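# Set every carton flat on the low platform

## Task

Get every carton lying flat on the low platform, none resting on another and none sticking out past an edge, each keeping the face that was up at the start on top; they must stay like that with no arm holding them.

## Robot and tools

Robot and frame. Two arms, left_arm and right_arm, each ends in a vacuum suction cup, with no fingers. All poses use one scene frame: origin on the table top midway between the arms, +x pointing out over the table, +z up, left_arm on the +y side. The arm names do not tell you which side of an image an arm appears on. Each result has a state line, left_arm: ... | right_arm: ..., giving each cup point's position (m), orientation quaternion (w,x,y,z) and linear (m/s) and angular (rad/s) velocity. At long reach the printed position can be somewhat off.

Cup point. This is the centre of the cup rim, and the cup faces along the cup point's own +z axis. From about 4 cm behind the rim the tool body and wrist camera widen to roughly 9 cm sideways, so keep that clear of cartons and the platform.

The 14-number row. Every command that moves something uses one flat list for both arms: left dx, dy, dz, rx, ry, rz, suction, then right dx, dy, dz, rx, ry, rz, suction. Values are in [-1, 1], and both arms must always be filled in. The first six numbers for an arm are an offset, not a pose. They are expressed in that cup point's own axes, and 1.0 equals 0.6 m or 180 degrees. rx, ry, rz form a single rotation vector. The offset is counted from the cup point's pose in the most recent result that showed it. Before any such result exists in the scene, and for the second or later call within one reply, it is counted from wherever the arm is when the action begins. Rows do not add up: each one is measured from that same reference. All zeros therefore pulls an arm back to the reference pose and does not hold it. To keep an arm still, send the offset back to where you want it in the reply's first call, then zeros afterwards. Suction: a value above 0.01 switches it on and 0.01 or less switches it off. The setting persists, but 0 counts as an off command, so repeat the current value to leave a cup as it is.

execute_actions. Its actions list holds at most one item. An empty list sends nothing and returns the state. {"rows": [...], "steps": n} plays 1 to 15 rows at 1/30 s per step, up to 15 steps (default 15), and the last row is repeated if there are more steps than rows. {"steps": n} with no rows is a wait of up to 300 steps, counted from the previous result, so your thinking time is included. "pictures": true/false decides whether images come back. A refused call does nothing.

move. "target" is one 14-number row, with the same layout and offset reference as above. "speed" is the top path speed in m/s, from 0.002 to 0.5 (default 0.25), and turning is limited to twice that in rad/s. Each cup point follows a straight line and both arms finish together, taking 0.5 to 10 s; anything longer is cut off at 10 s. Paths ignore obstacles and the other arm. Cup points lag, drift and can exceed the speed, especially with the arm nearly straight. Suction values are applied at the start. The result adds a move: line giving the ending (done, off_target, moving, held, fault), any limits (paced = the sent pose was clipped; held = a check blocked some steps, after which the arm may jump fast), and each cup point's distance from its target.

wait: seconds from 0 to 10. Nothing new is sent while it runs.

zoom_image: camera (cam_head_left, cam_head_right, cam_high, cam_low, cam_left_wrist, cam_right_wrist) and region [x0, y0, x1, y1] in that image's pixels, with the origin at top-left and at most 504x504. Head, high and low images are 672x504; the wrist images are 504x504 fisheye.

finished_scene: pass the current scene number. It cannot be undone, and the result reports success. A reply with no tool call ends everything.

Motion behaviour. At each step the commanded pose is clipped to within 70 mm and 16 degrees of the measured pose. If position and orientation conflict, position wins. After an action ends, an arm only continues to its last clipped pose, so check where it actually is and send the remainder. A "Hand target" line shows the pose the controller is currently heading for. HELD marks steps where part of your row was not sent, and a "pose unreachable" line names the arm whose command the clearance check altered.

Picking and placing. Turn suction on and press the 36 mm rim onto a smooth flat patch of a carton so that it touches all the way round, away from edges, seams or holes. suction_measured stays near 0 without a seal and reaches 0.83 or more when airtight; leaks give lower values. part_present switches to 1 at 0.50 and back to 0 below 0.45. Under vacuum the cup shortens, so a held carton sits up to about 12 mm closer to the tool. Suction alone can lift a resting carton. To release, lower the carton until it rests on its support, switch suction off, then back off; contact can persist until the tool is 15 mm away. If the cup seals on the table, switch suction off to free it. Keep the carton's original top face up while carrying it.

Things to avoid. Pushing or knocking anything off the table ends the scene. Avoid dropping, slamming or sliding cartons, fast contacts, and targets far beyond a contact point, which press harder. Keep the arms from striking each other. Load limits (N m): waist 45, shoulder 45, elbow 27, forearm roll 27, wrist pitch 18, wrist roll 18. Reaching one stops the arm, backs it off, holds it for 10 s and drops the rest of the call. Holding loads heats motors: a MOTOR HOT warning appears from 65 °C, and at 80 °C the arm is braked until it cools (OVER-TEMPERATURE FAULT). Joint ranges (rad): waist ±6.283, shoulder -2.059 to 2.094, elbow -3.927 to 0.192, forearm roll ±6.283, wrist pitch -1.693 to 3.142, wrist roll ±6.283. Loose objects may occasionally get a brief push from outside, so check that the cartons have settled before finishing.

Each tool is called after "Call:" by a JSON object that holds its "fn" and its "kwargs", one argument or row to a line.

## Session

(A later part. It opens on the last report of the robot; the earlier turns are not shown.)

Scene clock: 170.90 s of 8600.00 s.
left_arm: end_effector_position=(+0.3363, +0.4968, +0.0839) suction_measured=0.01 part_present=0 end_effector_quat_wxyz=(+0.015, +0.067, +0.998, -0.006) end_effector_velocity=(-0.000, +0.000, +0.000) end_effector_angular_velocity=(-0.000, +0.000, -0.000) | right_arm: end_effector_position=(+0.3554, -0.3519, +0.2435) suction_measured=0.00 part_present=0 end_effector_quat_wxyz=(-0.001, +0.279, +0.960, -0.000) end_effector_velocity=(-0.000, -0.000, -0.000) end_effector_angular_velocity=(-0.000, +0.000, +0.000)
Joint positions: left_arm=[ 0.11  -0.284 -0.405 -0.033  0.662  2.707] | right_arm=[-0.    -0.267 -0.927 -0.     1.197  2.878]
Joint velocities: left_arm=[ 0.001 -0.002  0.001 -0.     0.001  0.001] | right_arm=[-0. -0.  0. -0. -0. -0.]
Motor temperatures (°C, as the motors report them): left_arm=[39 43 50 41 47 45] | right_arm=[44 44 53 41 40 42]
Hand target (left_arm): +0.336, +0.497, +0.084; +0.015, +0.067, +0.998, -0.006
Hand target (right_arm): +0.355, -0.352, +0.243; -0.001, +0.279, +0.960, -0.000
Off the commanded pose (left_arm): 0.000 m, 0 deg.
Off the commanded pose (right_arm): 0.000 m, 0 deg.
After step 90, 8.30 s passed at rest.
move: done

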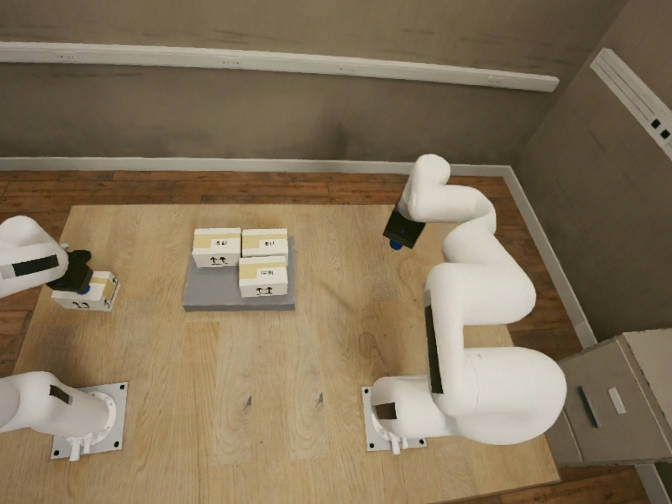

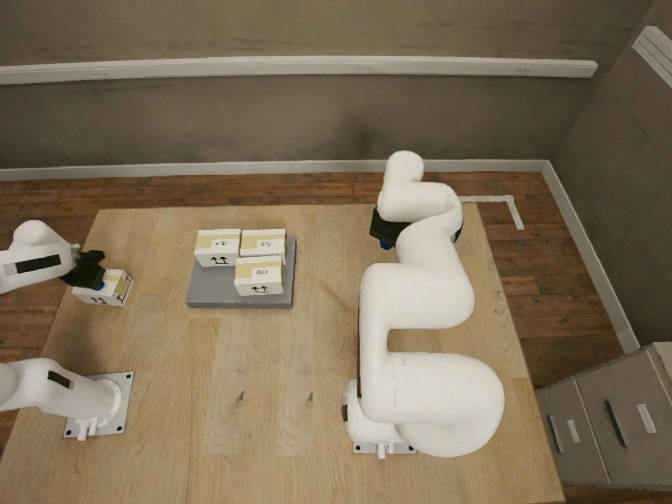

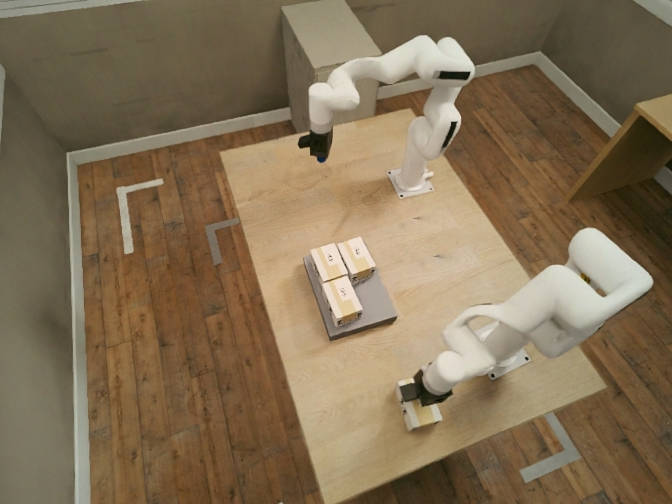

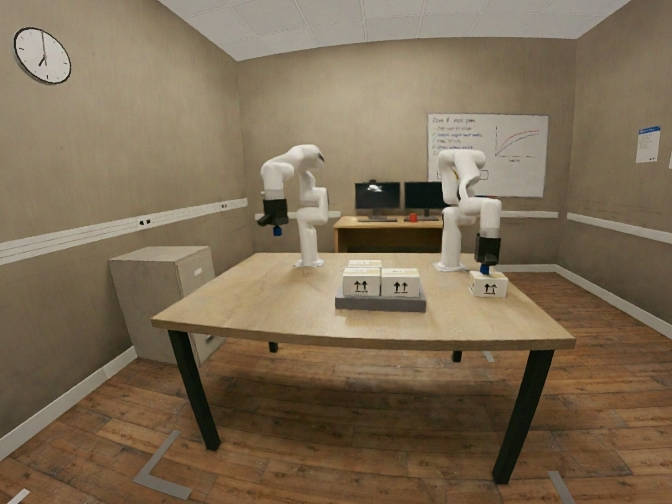

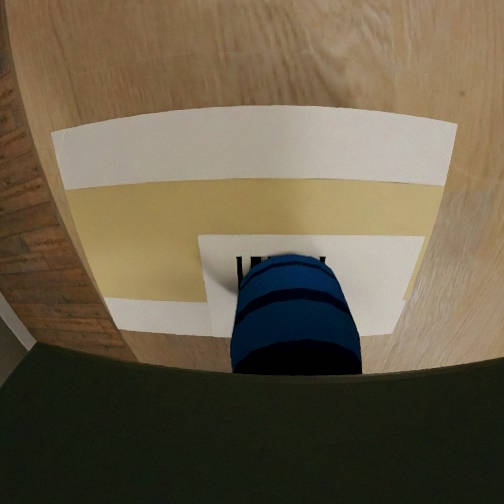

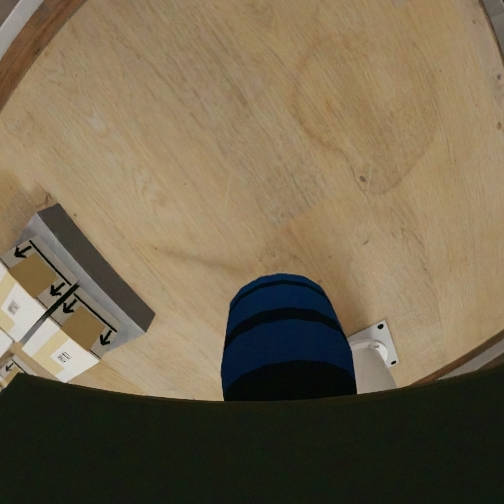

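Call:
{"fn": "move", "kwargs": {
  "target": [0,0,0.035,0,0,0,1,0,0,0,0,0,0,0],
  "speed": 0.04
}}

Call:
{"fn": "move", "kwargs": {
  "target": [0,0,-0.26,0,0,-0.043,1,0,0,0,0,0,0,0]
}}

Scene clock: 181.63 s of 8600.00 s.
left_arm: end_effector_position=(+0.3389, +0.4968, +0.0648) suction_measured=1.00 part_present=1 end_effector_quat_wxyz=(+0.018, +0.068, +0.998, -0.006) end_effector_velocity=(-0.001, -0.000, -0.001) end_effector_angular_velocity=(-0.000, +0.001, +0.000) | right_arm: end_effector_position=(+0.3554, -0.3519, +0.2435) suction_measured=0.00 part_present=0 end_effector_quat_wxyz=(-0.001, +0.279, +0.960, -0.000) end_effector_velocity=(+0.000, +0.000, +0.000) end_effector_angular_velocity=(-0.000, -0.000, +0.000)
Joint positions: left_arm=[ 0.107 -0.22  -0.392 -0.037  0.579  2.709] | right_arm=[-0.    -0.267 -0.927 -0.     1.197  2.878]
Joint velocities: left_arm=[ 0.     0.003  0.002 -0.001 -0.004  0.001] | right_arm=[ 0.  0. -0. -0.  0. -0.]
Motor temperatures (°C, as the motors report them): left_arm=[39 43 50 41 47 45] | right_arm=[44 44 54 41 40 42]
Hand target (left_arm): +0.337, +0.496, +0.063; +0.015, +0.068, +0.998, -0.007
Hand target (right_arm): +0.355, -0.352, +0.243; -0.001, +0.279, +0.960, -0.000
Off the commanded pose (left_arm): 0.003 m, 0 deg.
Off the commanded pose (right_arm): 0.000 m, 0 deg.
After step 90, 6.90 s passed at rest.
move: done

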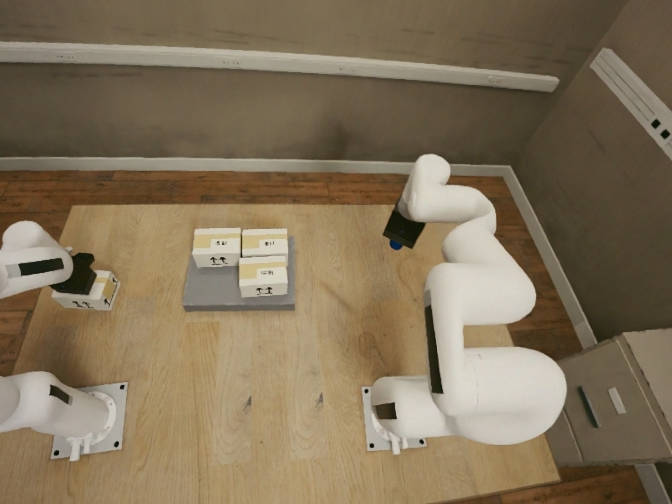

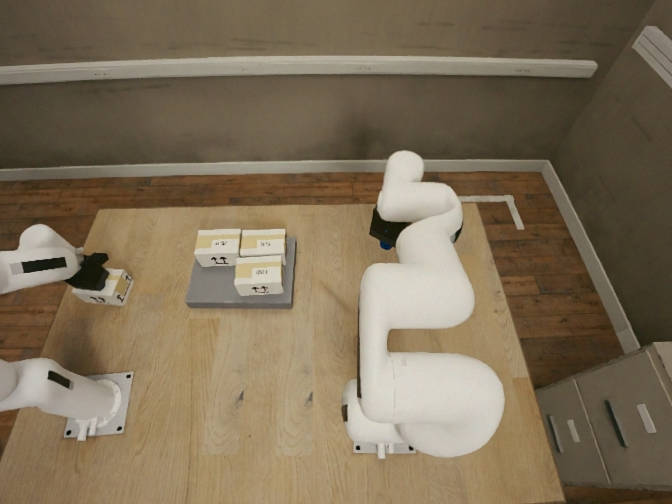

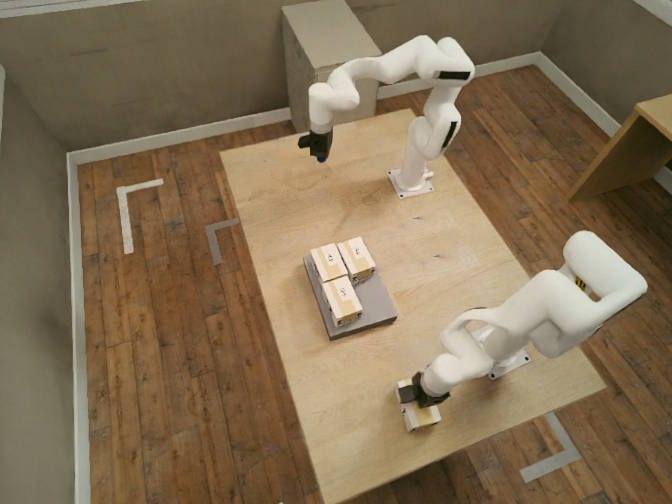

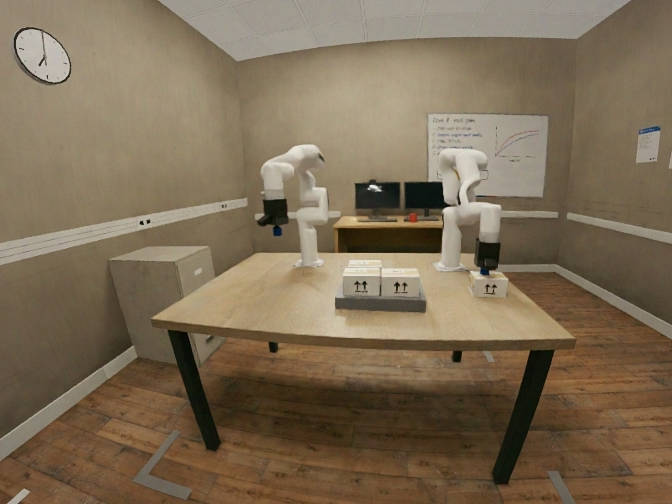

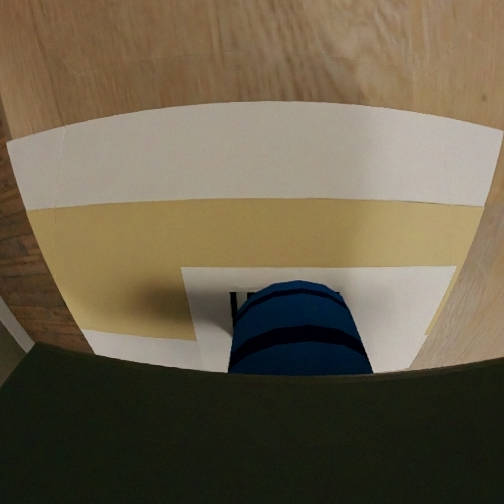

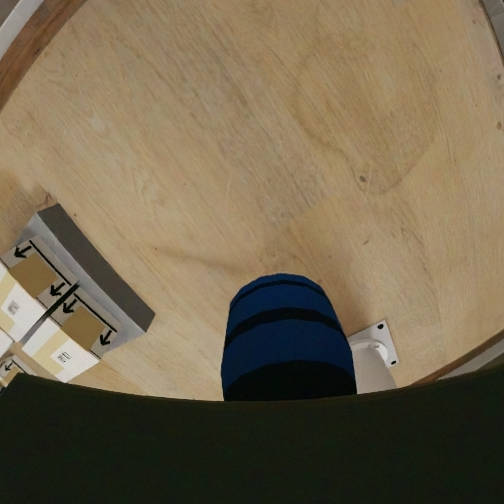

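Scene clock: 182.73 s of 8600.00 s.
left_arm: end_effector_position=(+0.3332, +0.4997, +0.2201) suction_measured=1.00 part_present=1 end_effector_quat_wxyz=(+0.016, -0.001, +1.000, -0.007) end_effector_velocity=(+0.003, +0.001, +0.006) end_effector_angular_velocity=(+0.003, -0.015, +0.001) | right_arm: end_effector_position=(+0.3554, -0.3519, +0.2435) suction_measured=0.00 part_present=0 end_effector_quat_wxyz=(-0.001, +0.279, +0.960, -0.000) end_effector_velocity=(+0.000, +0.000, +0.000) end_effector_angular_velocity=(+0.000, -0.000, -0.001)
Joint positions: left_arm=[ 0.124 -0.538 -0.63  -0.022  1.138  2.567] | right_arm=[-0.    -0.267 -0.927 -0.     1.197  2.878]
Joint velocities: left_arm=[ 0.    -0.006 -0.011  0.     0.001 -0.001] | right_arm=[ 0.    -0.    -0.     0.    -0.     0.001]
Motor temperatures (°C, as the motors report them): left_arm=[39 42 50 41 47 45] | right_arm=[44 44 54 41 40 42]
Hand target (left_arm): +0.334, +0.500, +0.221; +0.017, -0.001, +1.000, -0.006
Hand target (right_arm): +0.355, -0.352, +0.243; -0.001, +0.279, +0.960, -0.000
Off the commanded pose (left_arm): 0.001 m, 0 deg.
Off the commanded pose (right_arm): 0.000 m, 0 deg.
move: done

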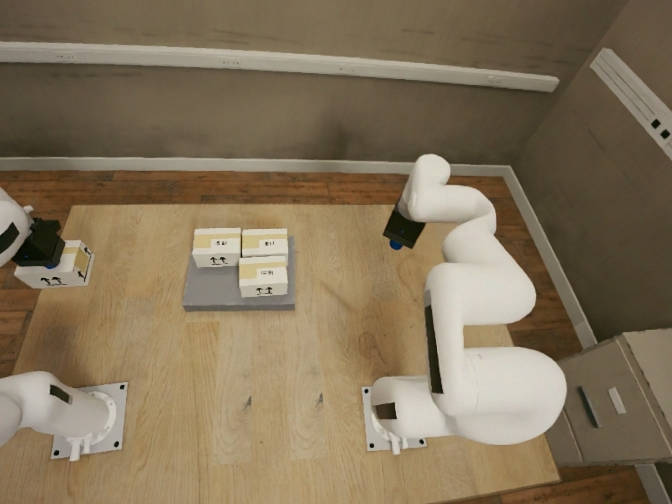

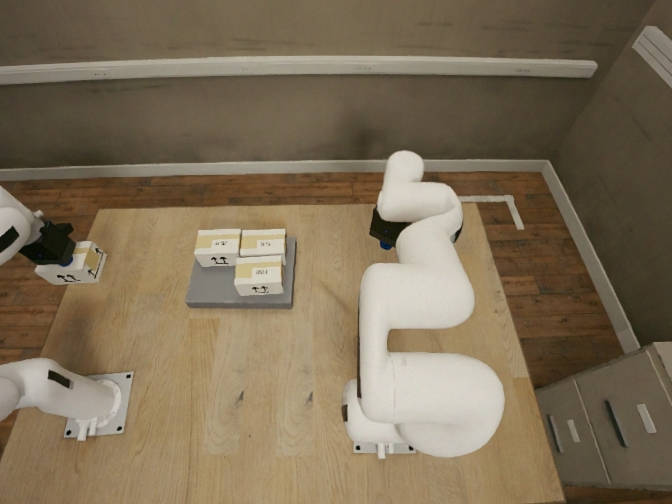

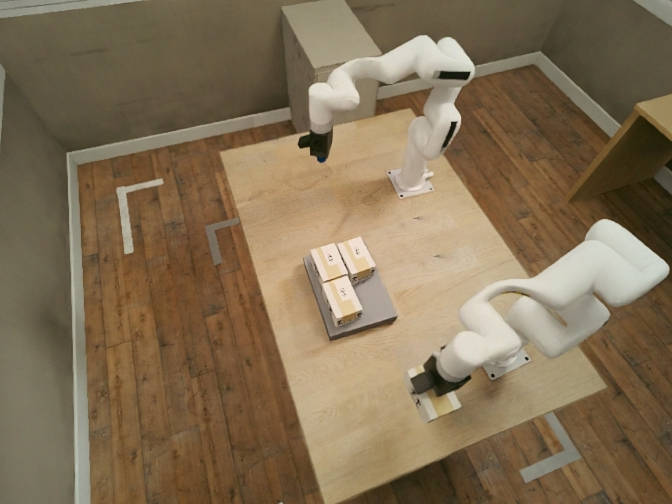

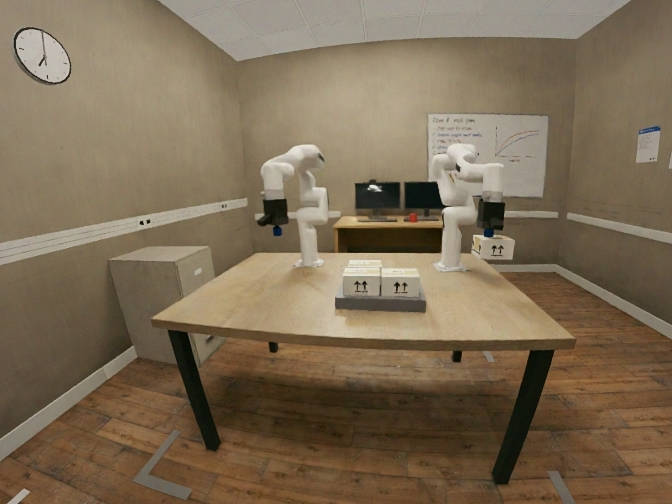

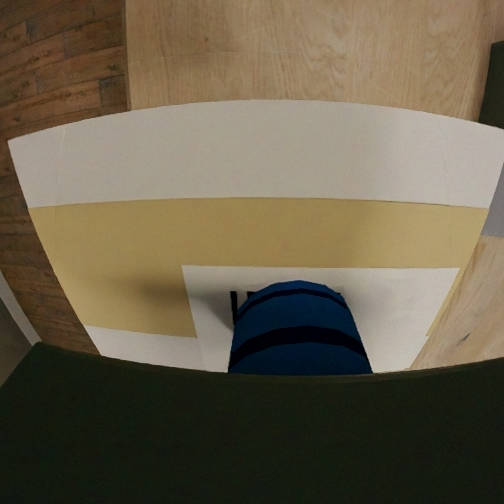

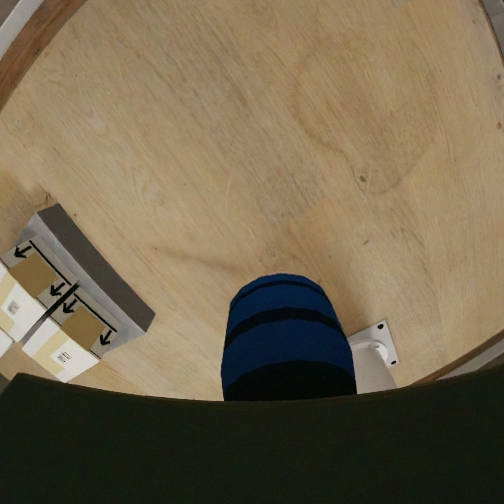

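Call:
{"fn": "move", "kwargs": {
  "target": [-0.02,-0.628,0,0,0,0,1,0,0,0,0,0,0,0]
}}

Call:
{"fn": "move", "kwargs": {
  "target": [0,0,0.13,0,0,0,1,0,0,0,0,0,0,0],
  "speed": 0.1
}}

Scene clock: 188.27 s of 8600.00 s.
left_arm: end_effector_position=(+0.3454, +0.1214, +0.2277) suction_measured=1.00 part_present=1 end_effector_quat_wxyz=(+0.017, -0.001, +1.000, -0.011) end_effector_velocity=(-0.000, -0.002, +0.000) end_effector_angular_velocity=(+0.001, +0.001, -0.001) | right_arm: end_effector_position=(+0.3554, -0.3519, +0.2435) suction_measured=0.00 part_present=0 end_effector_quat_wxyz=(-0.001, +0.279, +0.960, -0.000) end_effector_velocity=(-0.000, -0.000, -0.000) end_effector_angular_velocity=(+0.000, +0.001, +0.000)
Joint positions: left_arm=[-0.839 -0.078 -1.063  0.008  1.101  1.592] | right_arm=[-0.    -0.267 -0.927 -0.     1.197  2.878]
Joint velocities: left_arm=[-0.003  0.003 -0.004 -0.     0.002 -0.002] | right_arm=[-0.  0.  0.  0.  0. -0.]
Motor temperatures (°C, as the motors report them): left_arm=[39 42 51 41 47 45] | right_arm=[44 44 54 41 40 42]
Hand target (left_arm): +0.345, +0.121, +0.228; +0.017, -0.001, +1.000, -0.011
Hand target (right_arm): +0.355, -0.352, +0.243; -0.001, +0.279, +0.960, -0.000
Off the commanded pose (left_arm): 0.003 m, 0 deg.
Off the commanded pose (right_arm): 0.000 m, 0 deg.
After step 90, 0.53 s passed at rest.
move: done

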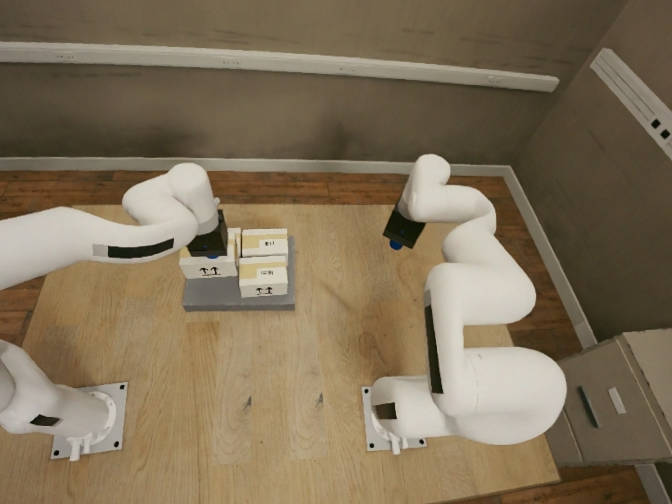

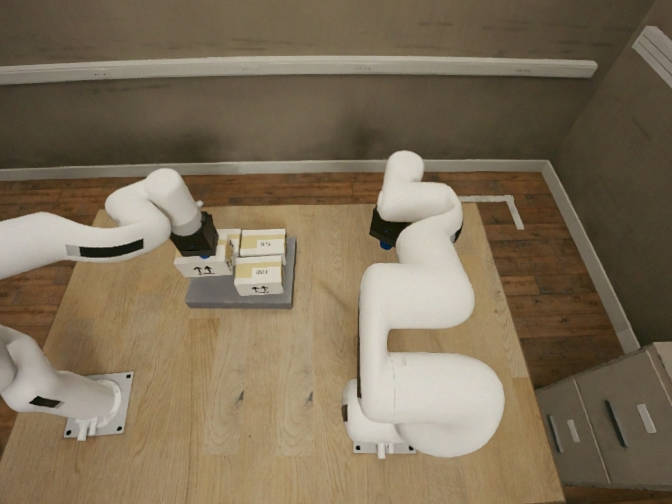

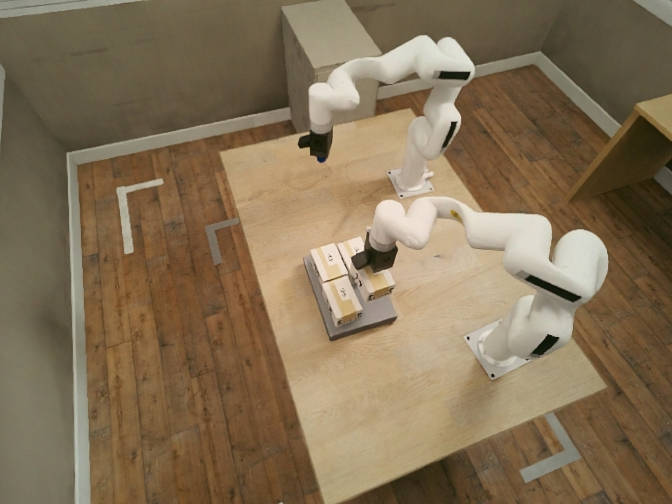

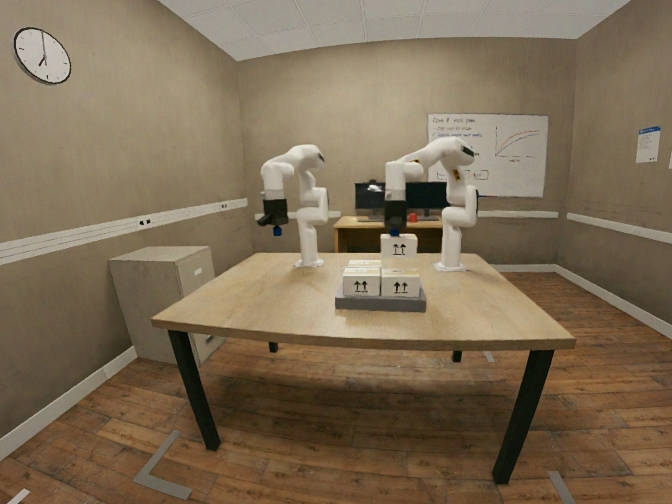

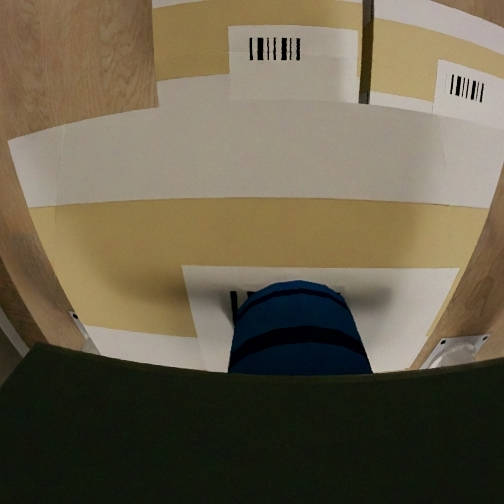

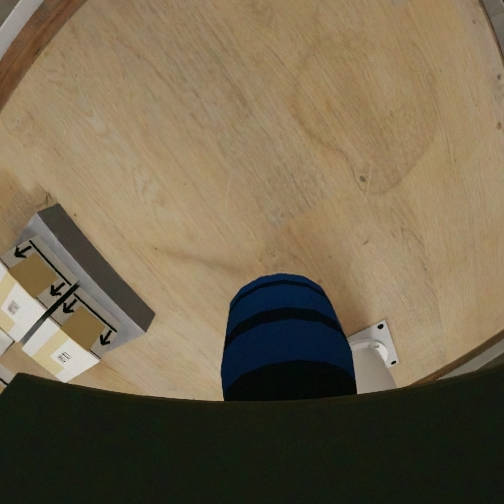

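Scene clock: 189.77 s of 8600.00 s.
left_arm: end_effector_position=(+0.3474, +0.1197, +0.1493) suction_measured=1.00 part_present=1 end_effector_quat_wxyz=(+0.016, -0.000, +1.000, -0.011) end_effector_velocity=(+0.001, -0.001, +0.003) end_effector_angular_velocity=(-0.004, -0.005, -0.001) | right_arm: end_effector_position=(+0.3554, -0.3519, +0.2435) suction_measured=0.00 part_present=0 end_effector_quat_wxyz=(-0.001, +0.279, +0.960, -0.000) end_effector_velocity=(+0.000, +0.000, -0.000) end_effector_angular_velocity=(-0.000, +0.000, +0.000)
Joint positions: left_arm=[-0.838  0.018 -0.936  0.009  0.88   1.592] | right_arm=[-0.    -0.267 -0.927 -0.     1.197  2.878]
Joint velocities: left_arm=[-0.    -0.003 -0.003 -0.    -0.001  0.001] | right_arm=[ 0.  0. -0. -0.  0. -0.]
Motor temperatures (°C, as the motors report them): left_arm=[39 42 51 41 47 45] | right_arm=[44 44 54 41 40 42]
Hand target (left_arm): +0.348, +0.120, +0.150; +0.017, -0.000, +1.000, -0.011
Hand target (right_arm): +0.355, -0.352, +0.243; -0.001, +0.279, +0.960, -0.000
Off the commanded pose (left_arm): 0.001 m, 0 deg.
Off the commanded pose (right_arm): 0.000 m, 0 deg.
move: done

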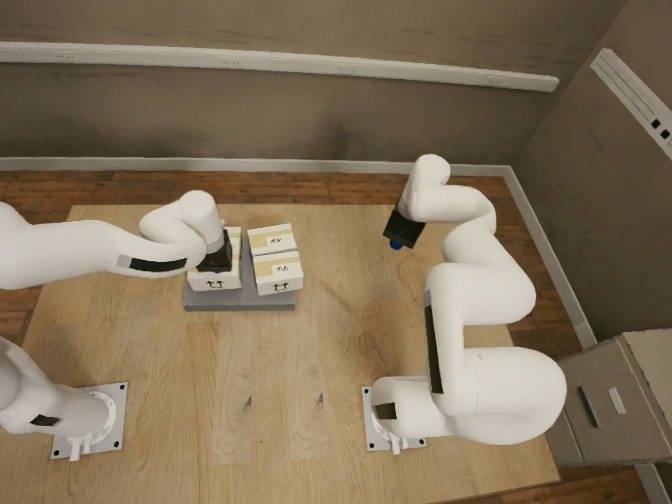

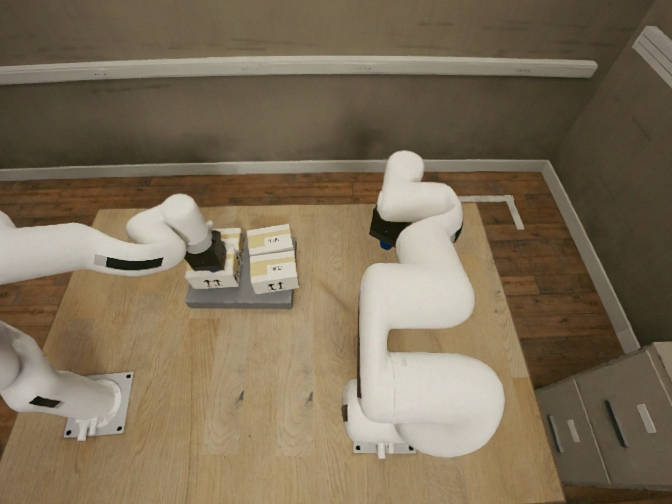

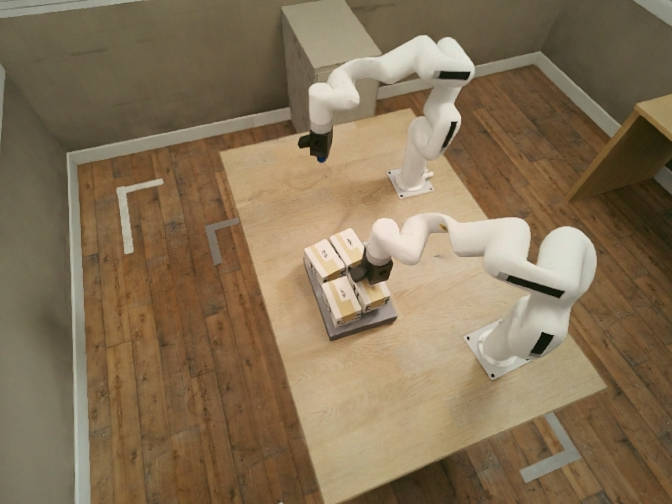

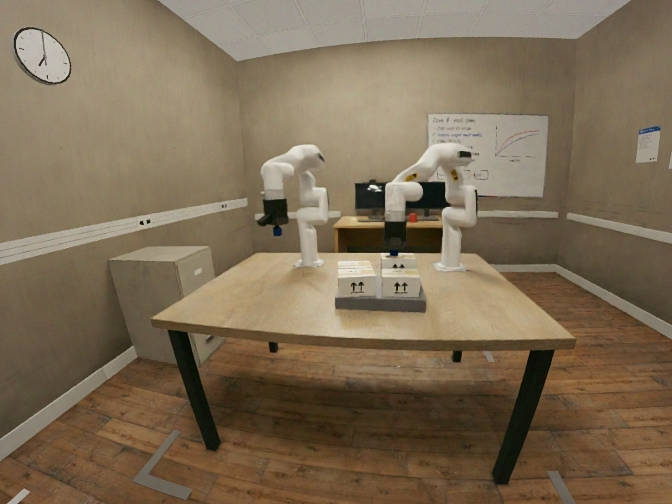

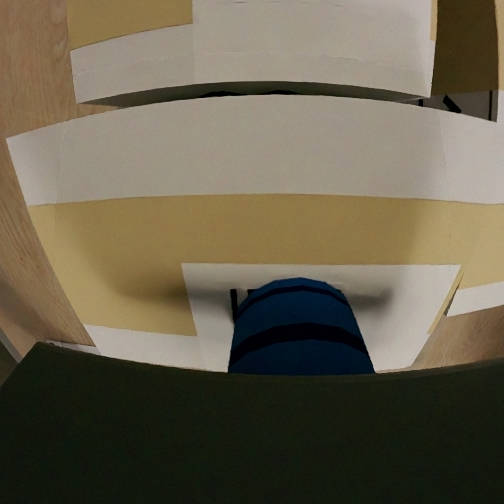

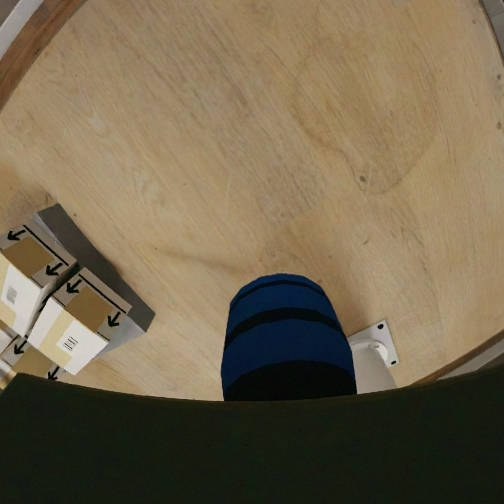

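Call:
{"fn": "zoom_image", "kwargs": {
  "camera": "cam_head_left",
  "region": [160,200,330,330]
}}

Call:
{"fn": "execute_actions", "kwargs": {
  "actions": []
}}

Region (160, 200, 330, 330) of cam_head_left's 672x504 image, scaled by 2.965, with more detail than that image has; it fills the top 385 rows of this view, and the rest is white.

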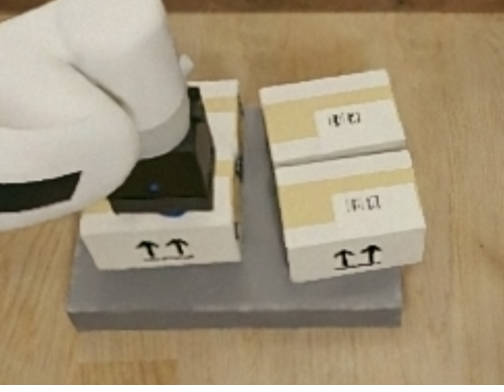

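Scene clock: 191.97 s of 8600.00 s.
left_arm: end_effector_position=(+0.3476, +0.1196, +0.1496) suction_measured=1.00 part_present=1 end_effector_quat_wxyz=(+0.017, -0.000, +1.000, -0.011) end_effector_velocity=(+0.000, +0.000, -0.001) end_effector_angular_velocity=(+0.000, +0.000, +0.001) | right_arm: end_effector_position=(+0.3554, -0.3519, +0.2435) suction_measured=0.00 part_present=0 end_effector_quat_wxyz=(-0.001, +0.279, +0.960, -0.000) end_effector_velocity=(-0.000, +0.000, +0.000) end_effector_angular_velocity=(+0.000, -0.000, +0.000)
Joint positions: left_arm=[-0.838  0.017 -0.936  0.009  0.88   1.592] | right_arm=[-0.    -0.267 -0.927 -0.     1.197  2.878]
Joint velocities: left_arm=[ 0.001  0.001  0.001 -0.    -0.002 -0.   ] | right_arm=[ 0. -0.  0.  0. -0. -0.]
Motor temperatures (°C, as the motors report them): left_arm=[39 43 51 41 47 45] | right_arm=[44 44 54 41 40 42]
Hand target (left_arm): +0.348, +0.120, +0.150; +0.017, -0.000, +1.000, -0.011
Hand target (right_arm): +0.355, -0.352, +0.243; -0.001, +0.279, +0.960, -0.000
Off the commanded pose (left_arm): 0.000 m, 0 deg.
Off the commanded pose (right_arm): 0.000 m, 0 deg.
Steps of this call (steps 1 to 66: nothing new was sent). Readings (end_effector_position | what the end effector reports):
1: left_arm (+0.3475, +0.1197, +0.1493) | right_arm (+0.3554, -0.3519, +0.2435) | left_arm suction_measured=1.00 part_present=1 | right_arm suction_measured=0.00 part_present=0
2: left_arm (+0.3475, +0.1197, +0.1494) | right_arm (+0.3554, -0.3519, +0.2435) | left_arm suction_measured=1.00 part_present=1 | right_arm suction_measured=0.00 part_present=0
4: left_arm (+0.3476, +0.1196, +0.1495) | right_arm (+0.3554, -0.3519, +0.2435) | left_arm suction_measured=1.00 part_present=1 | right_arm suction_measured=0.00 part_present=0
8: left_arm (+0.3476, +0.1196, +0.1496) | right_arm (+0.3554, -0.3519, +0.2435) | left_arm suction_measured=1.00 part_present=1 | right_arm suction_measured=0.00 part_present=0
66: the state above

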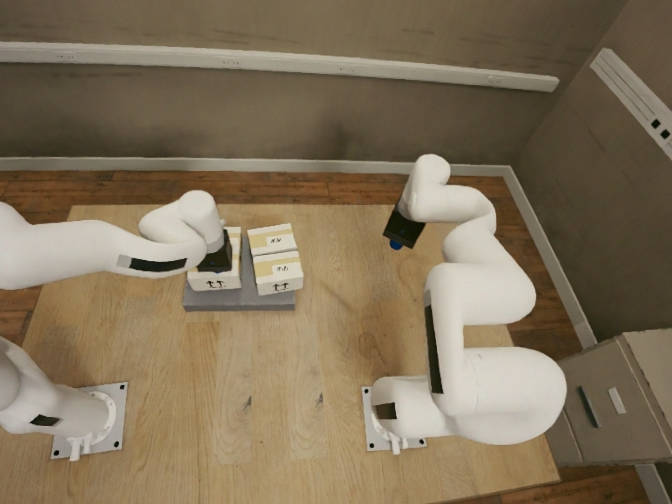

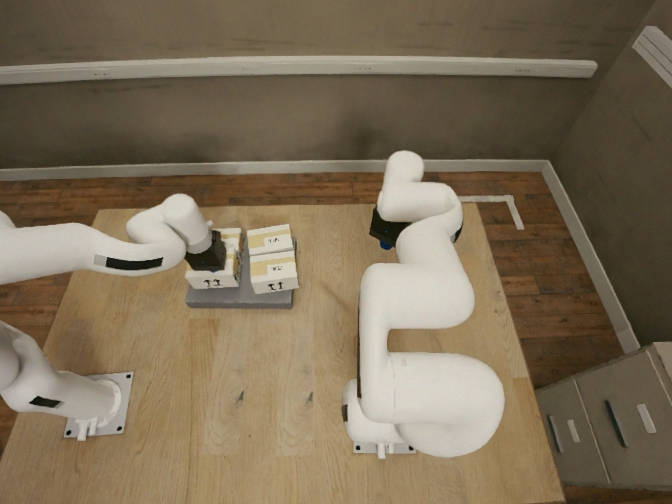

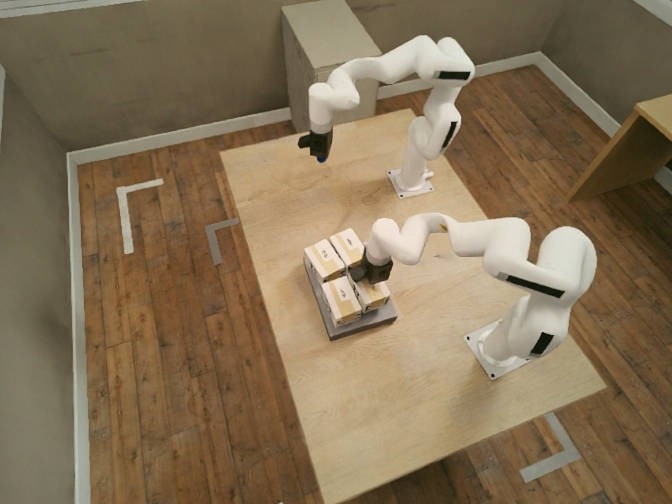

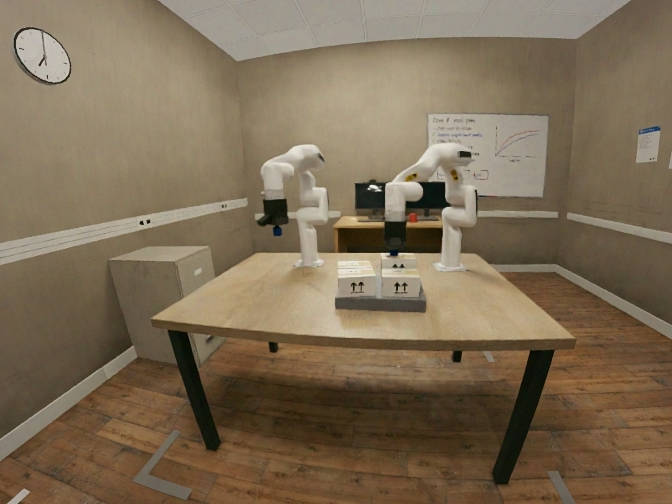

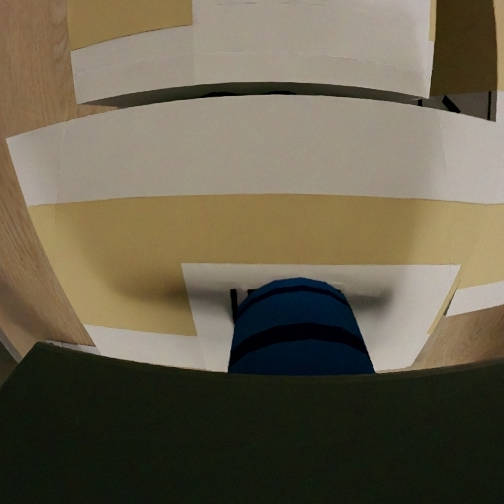

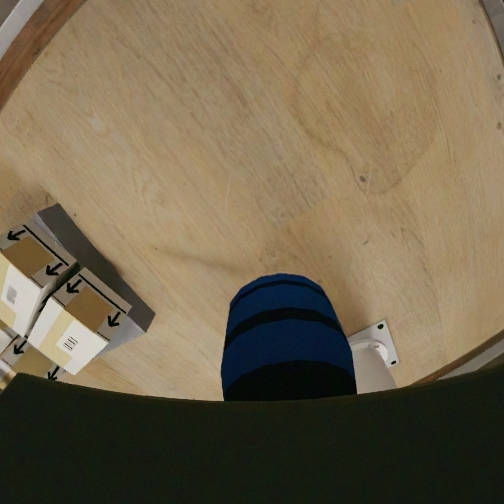

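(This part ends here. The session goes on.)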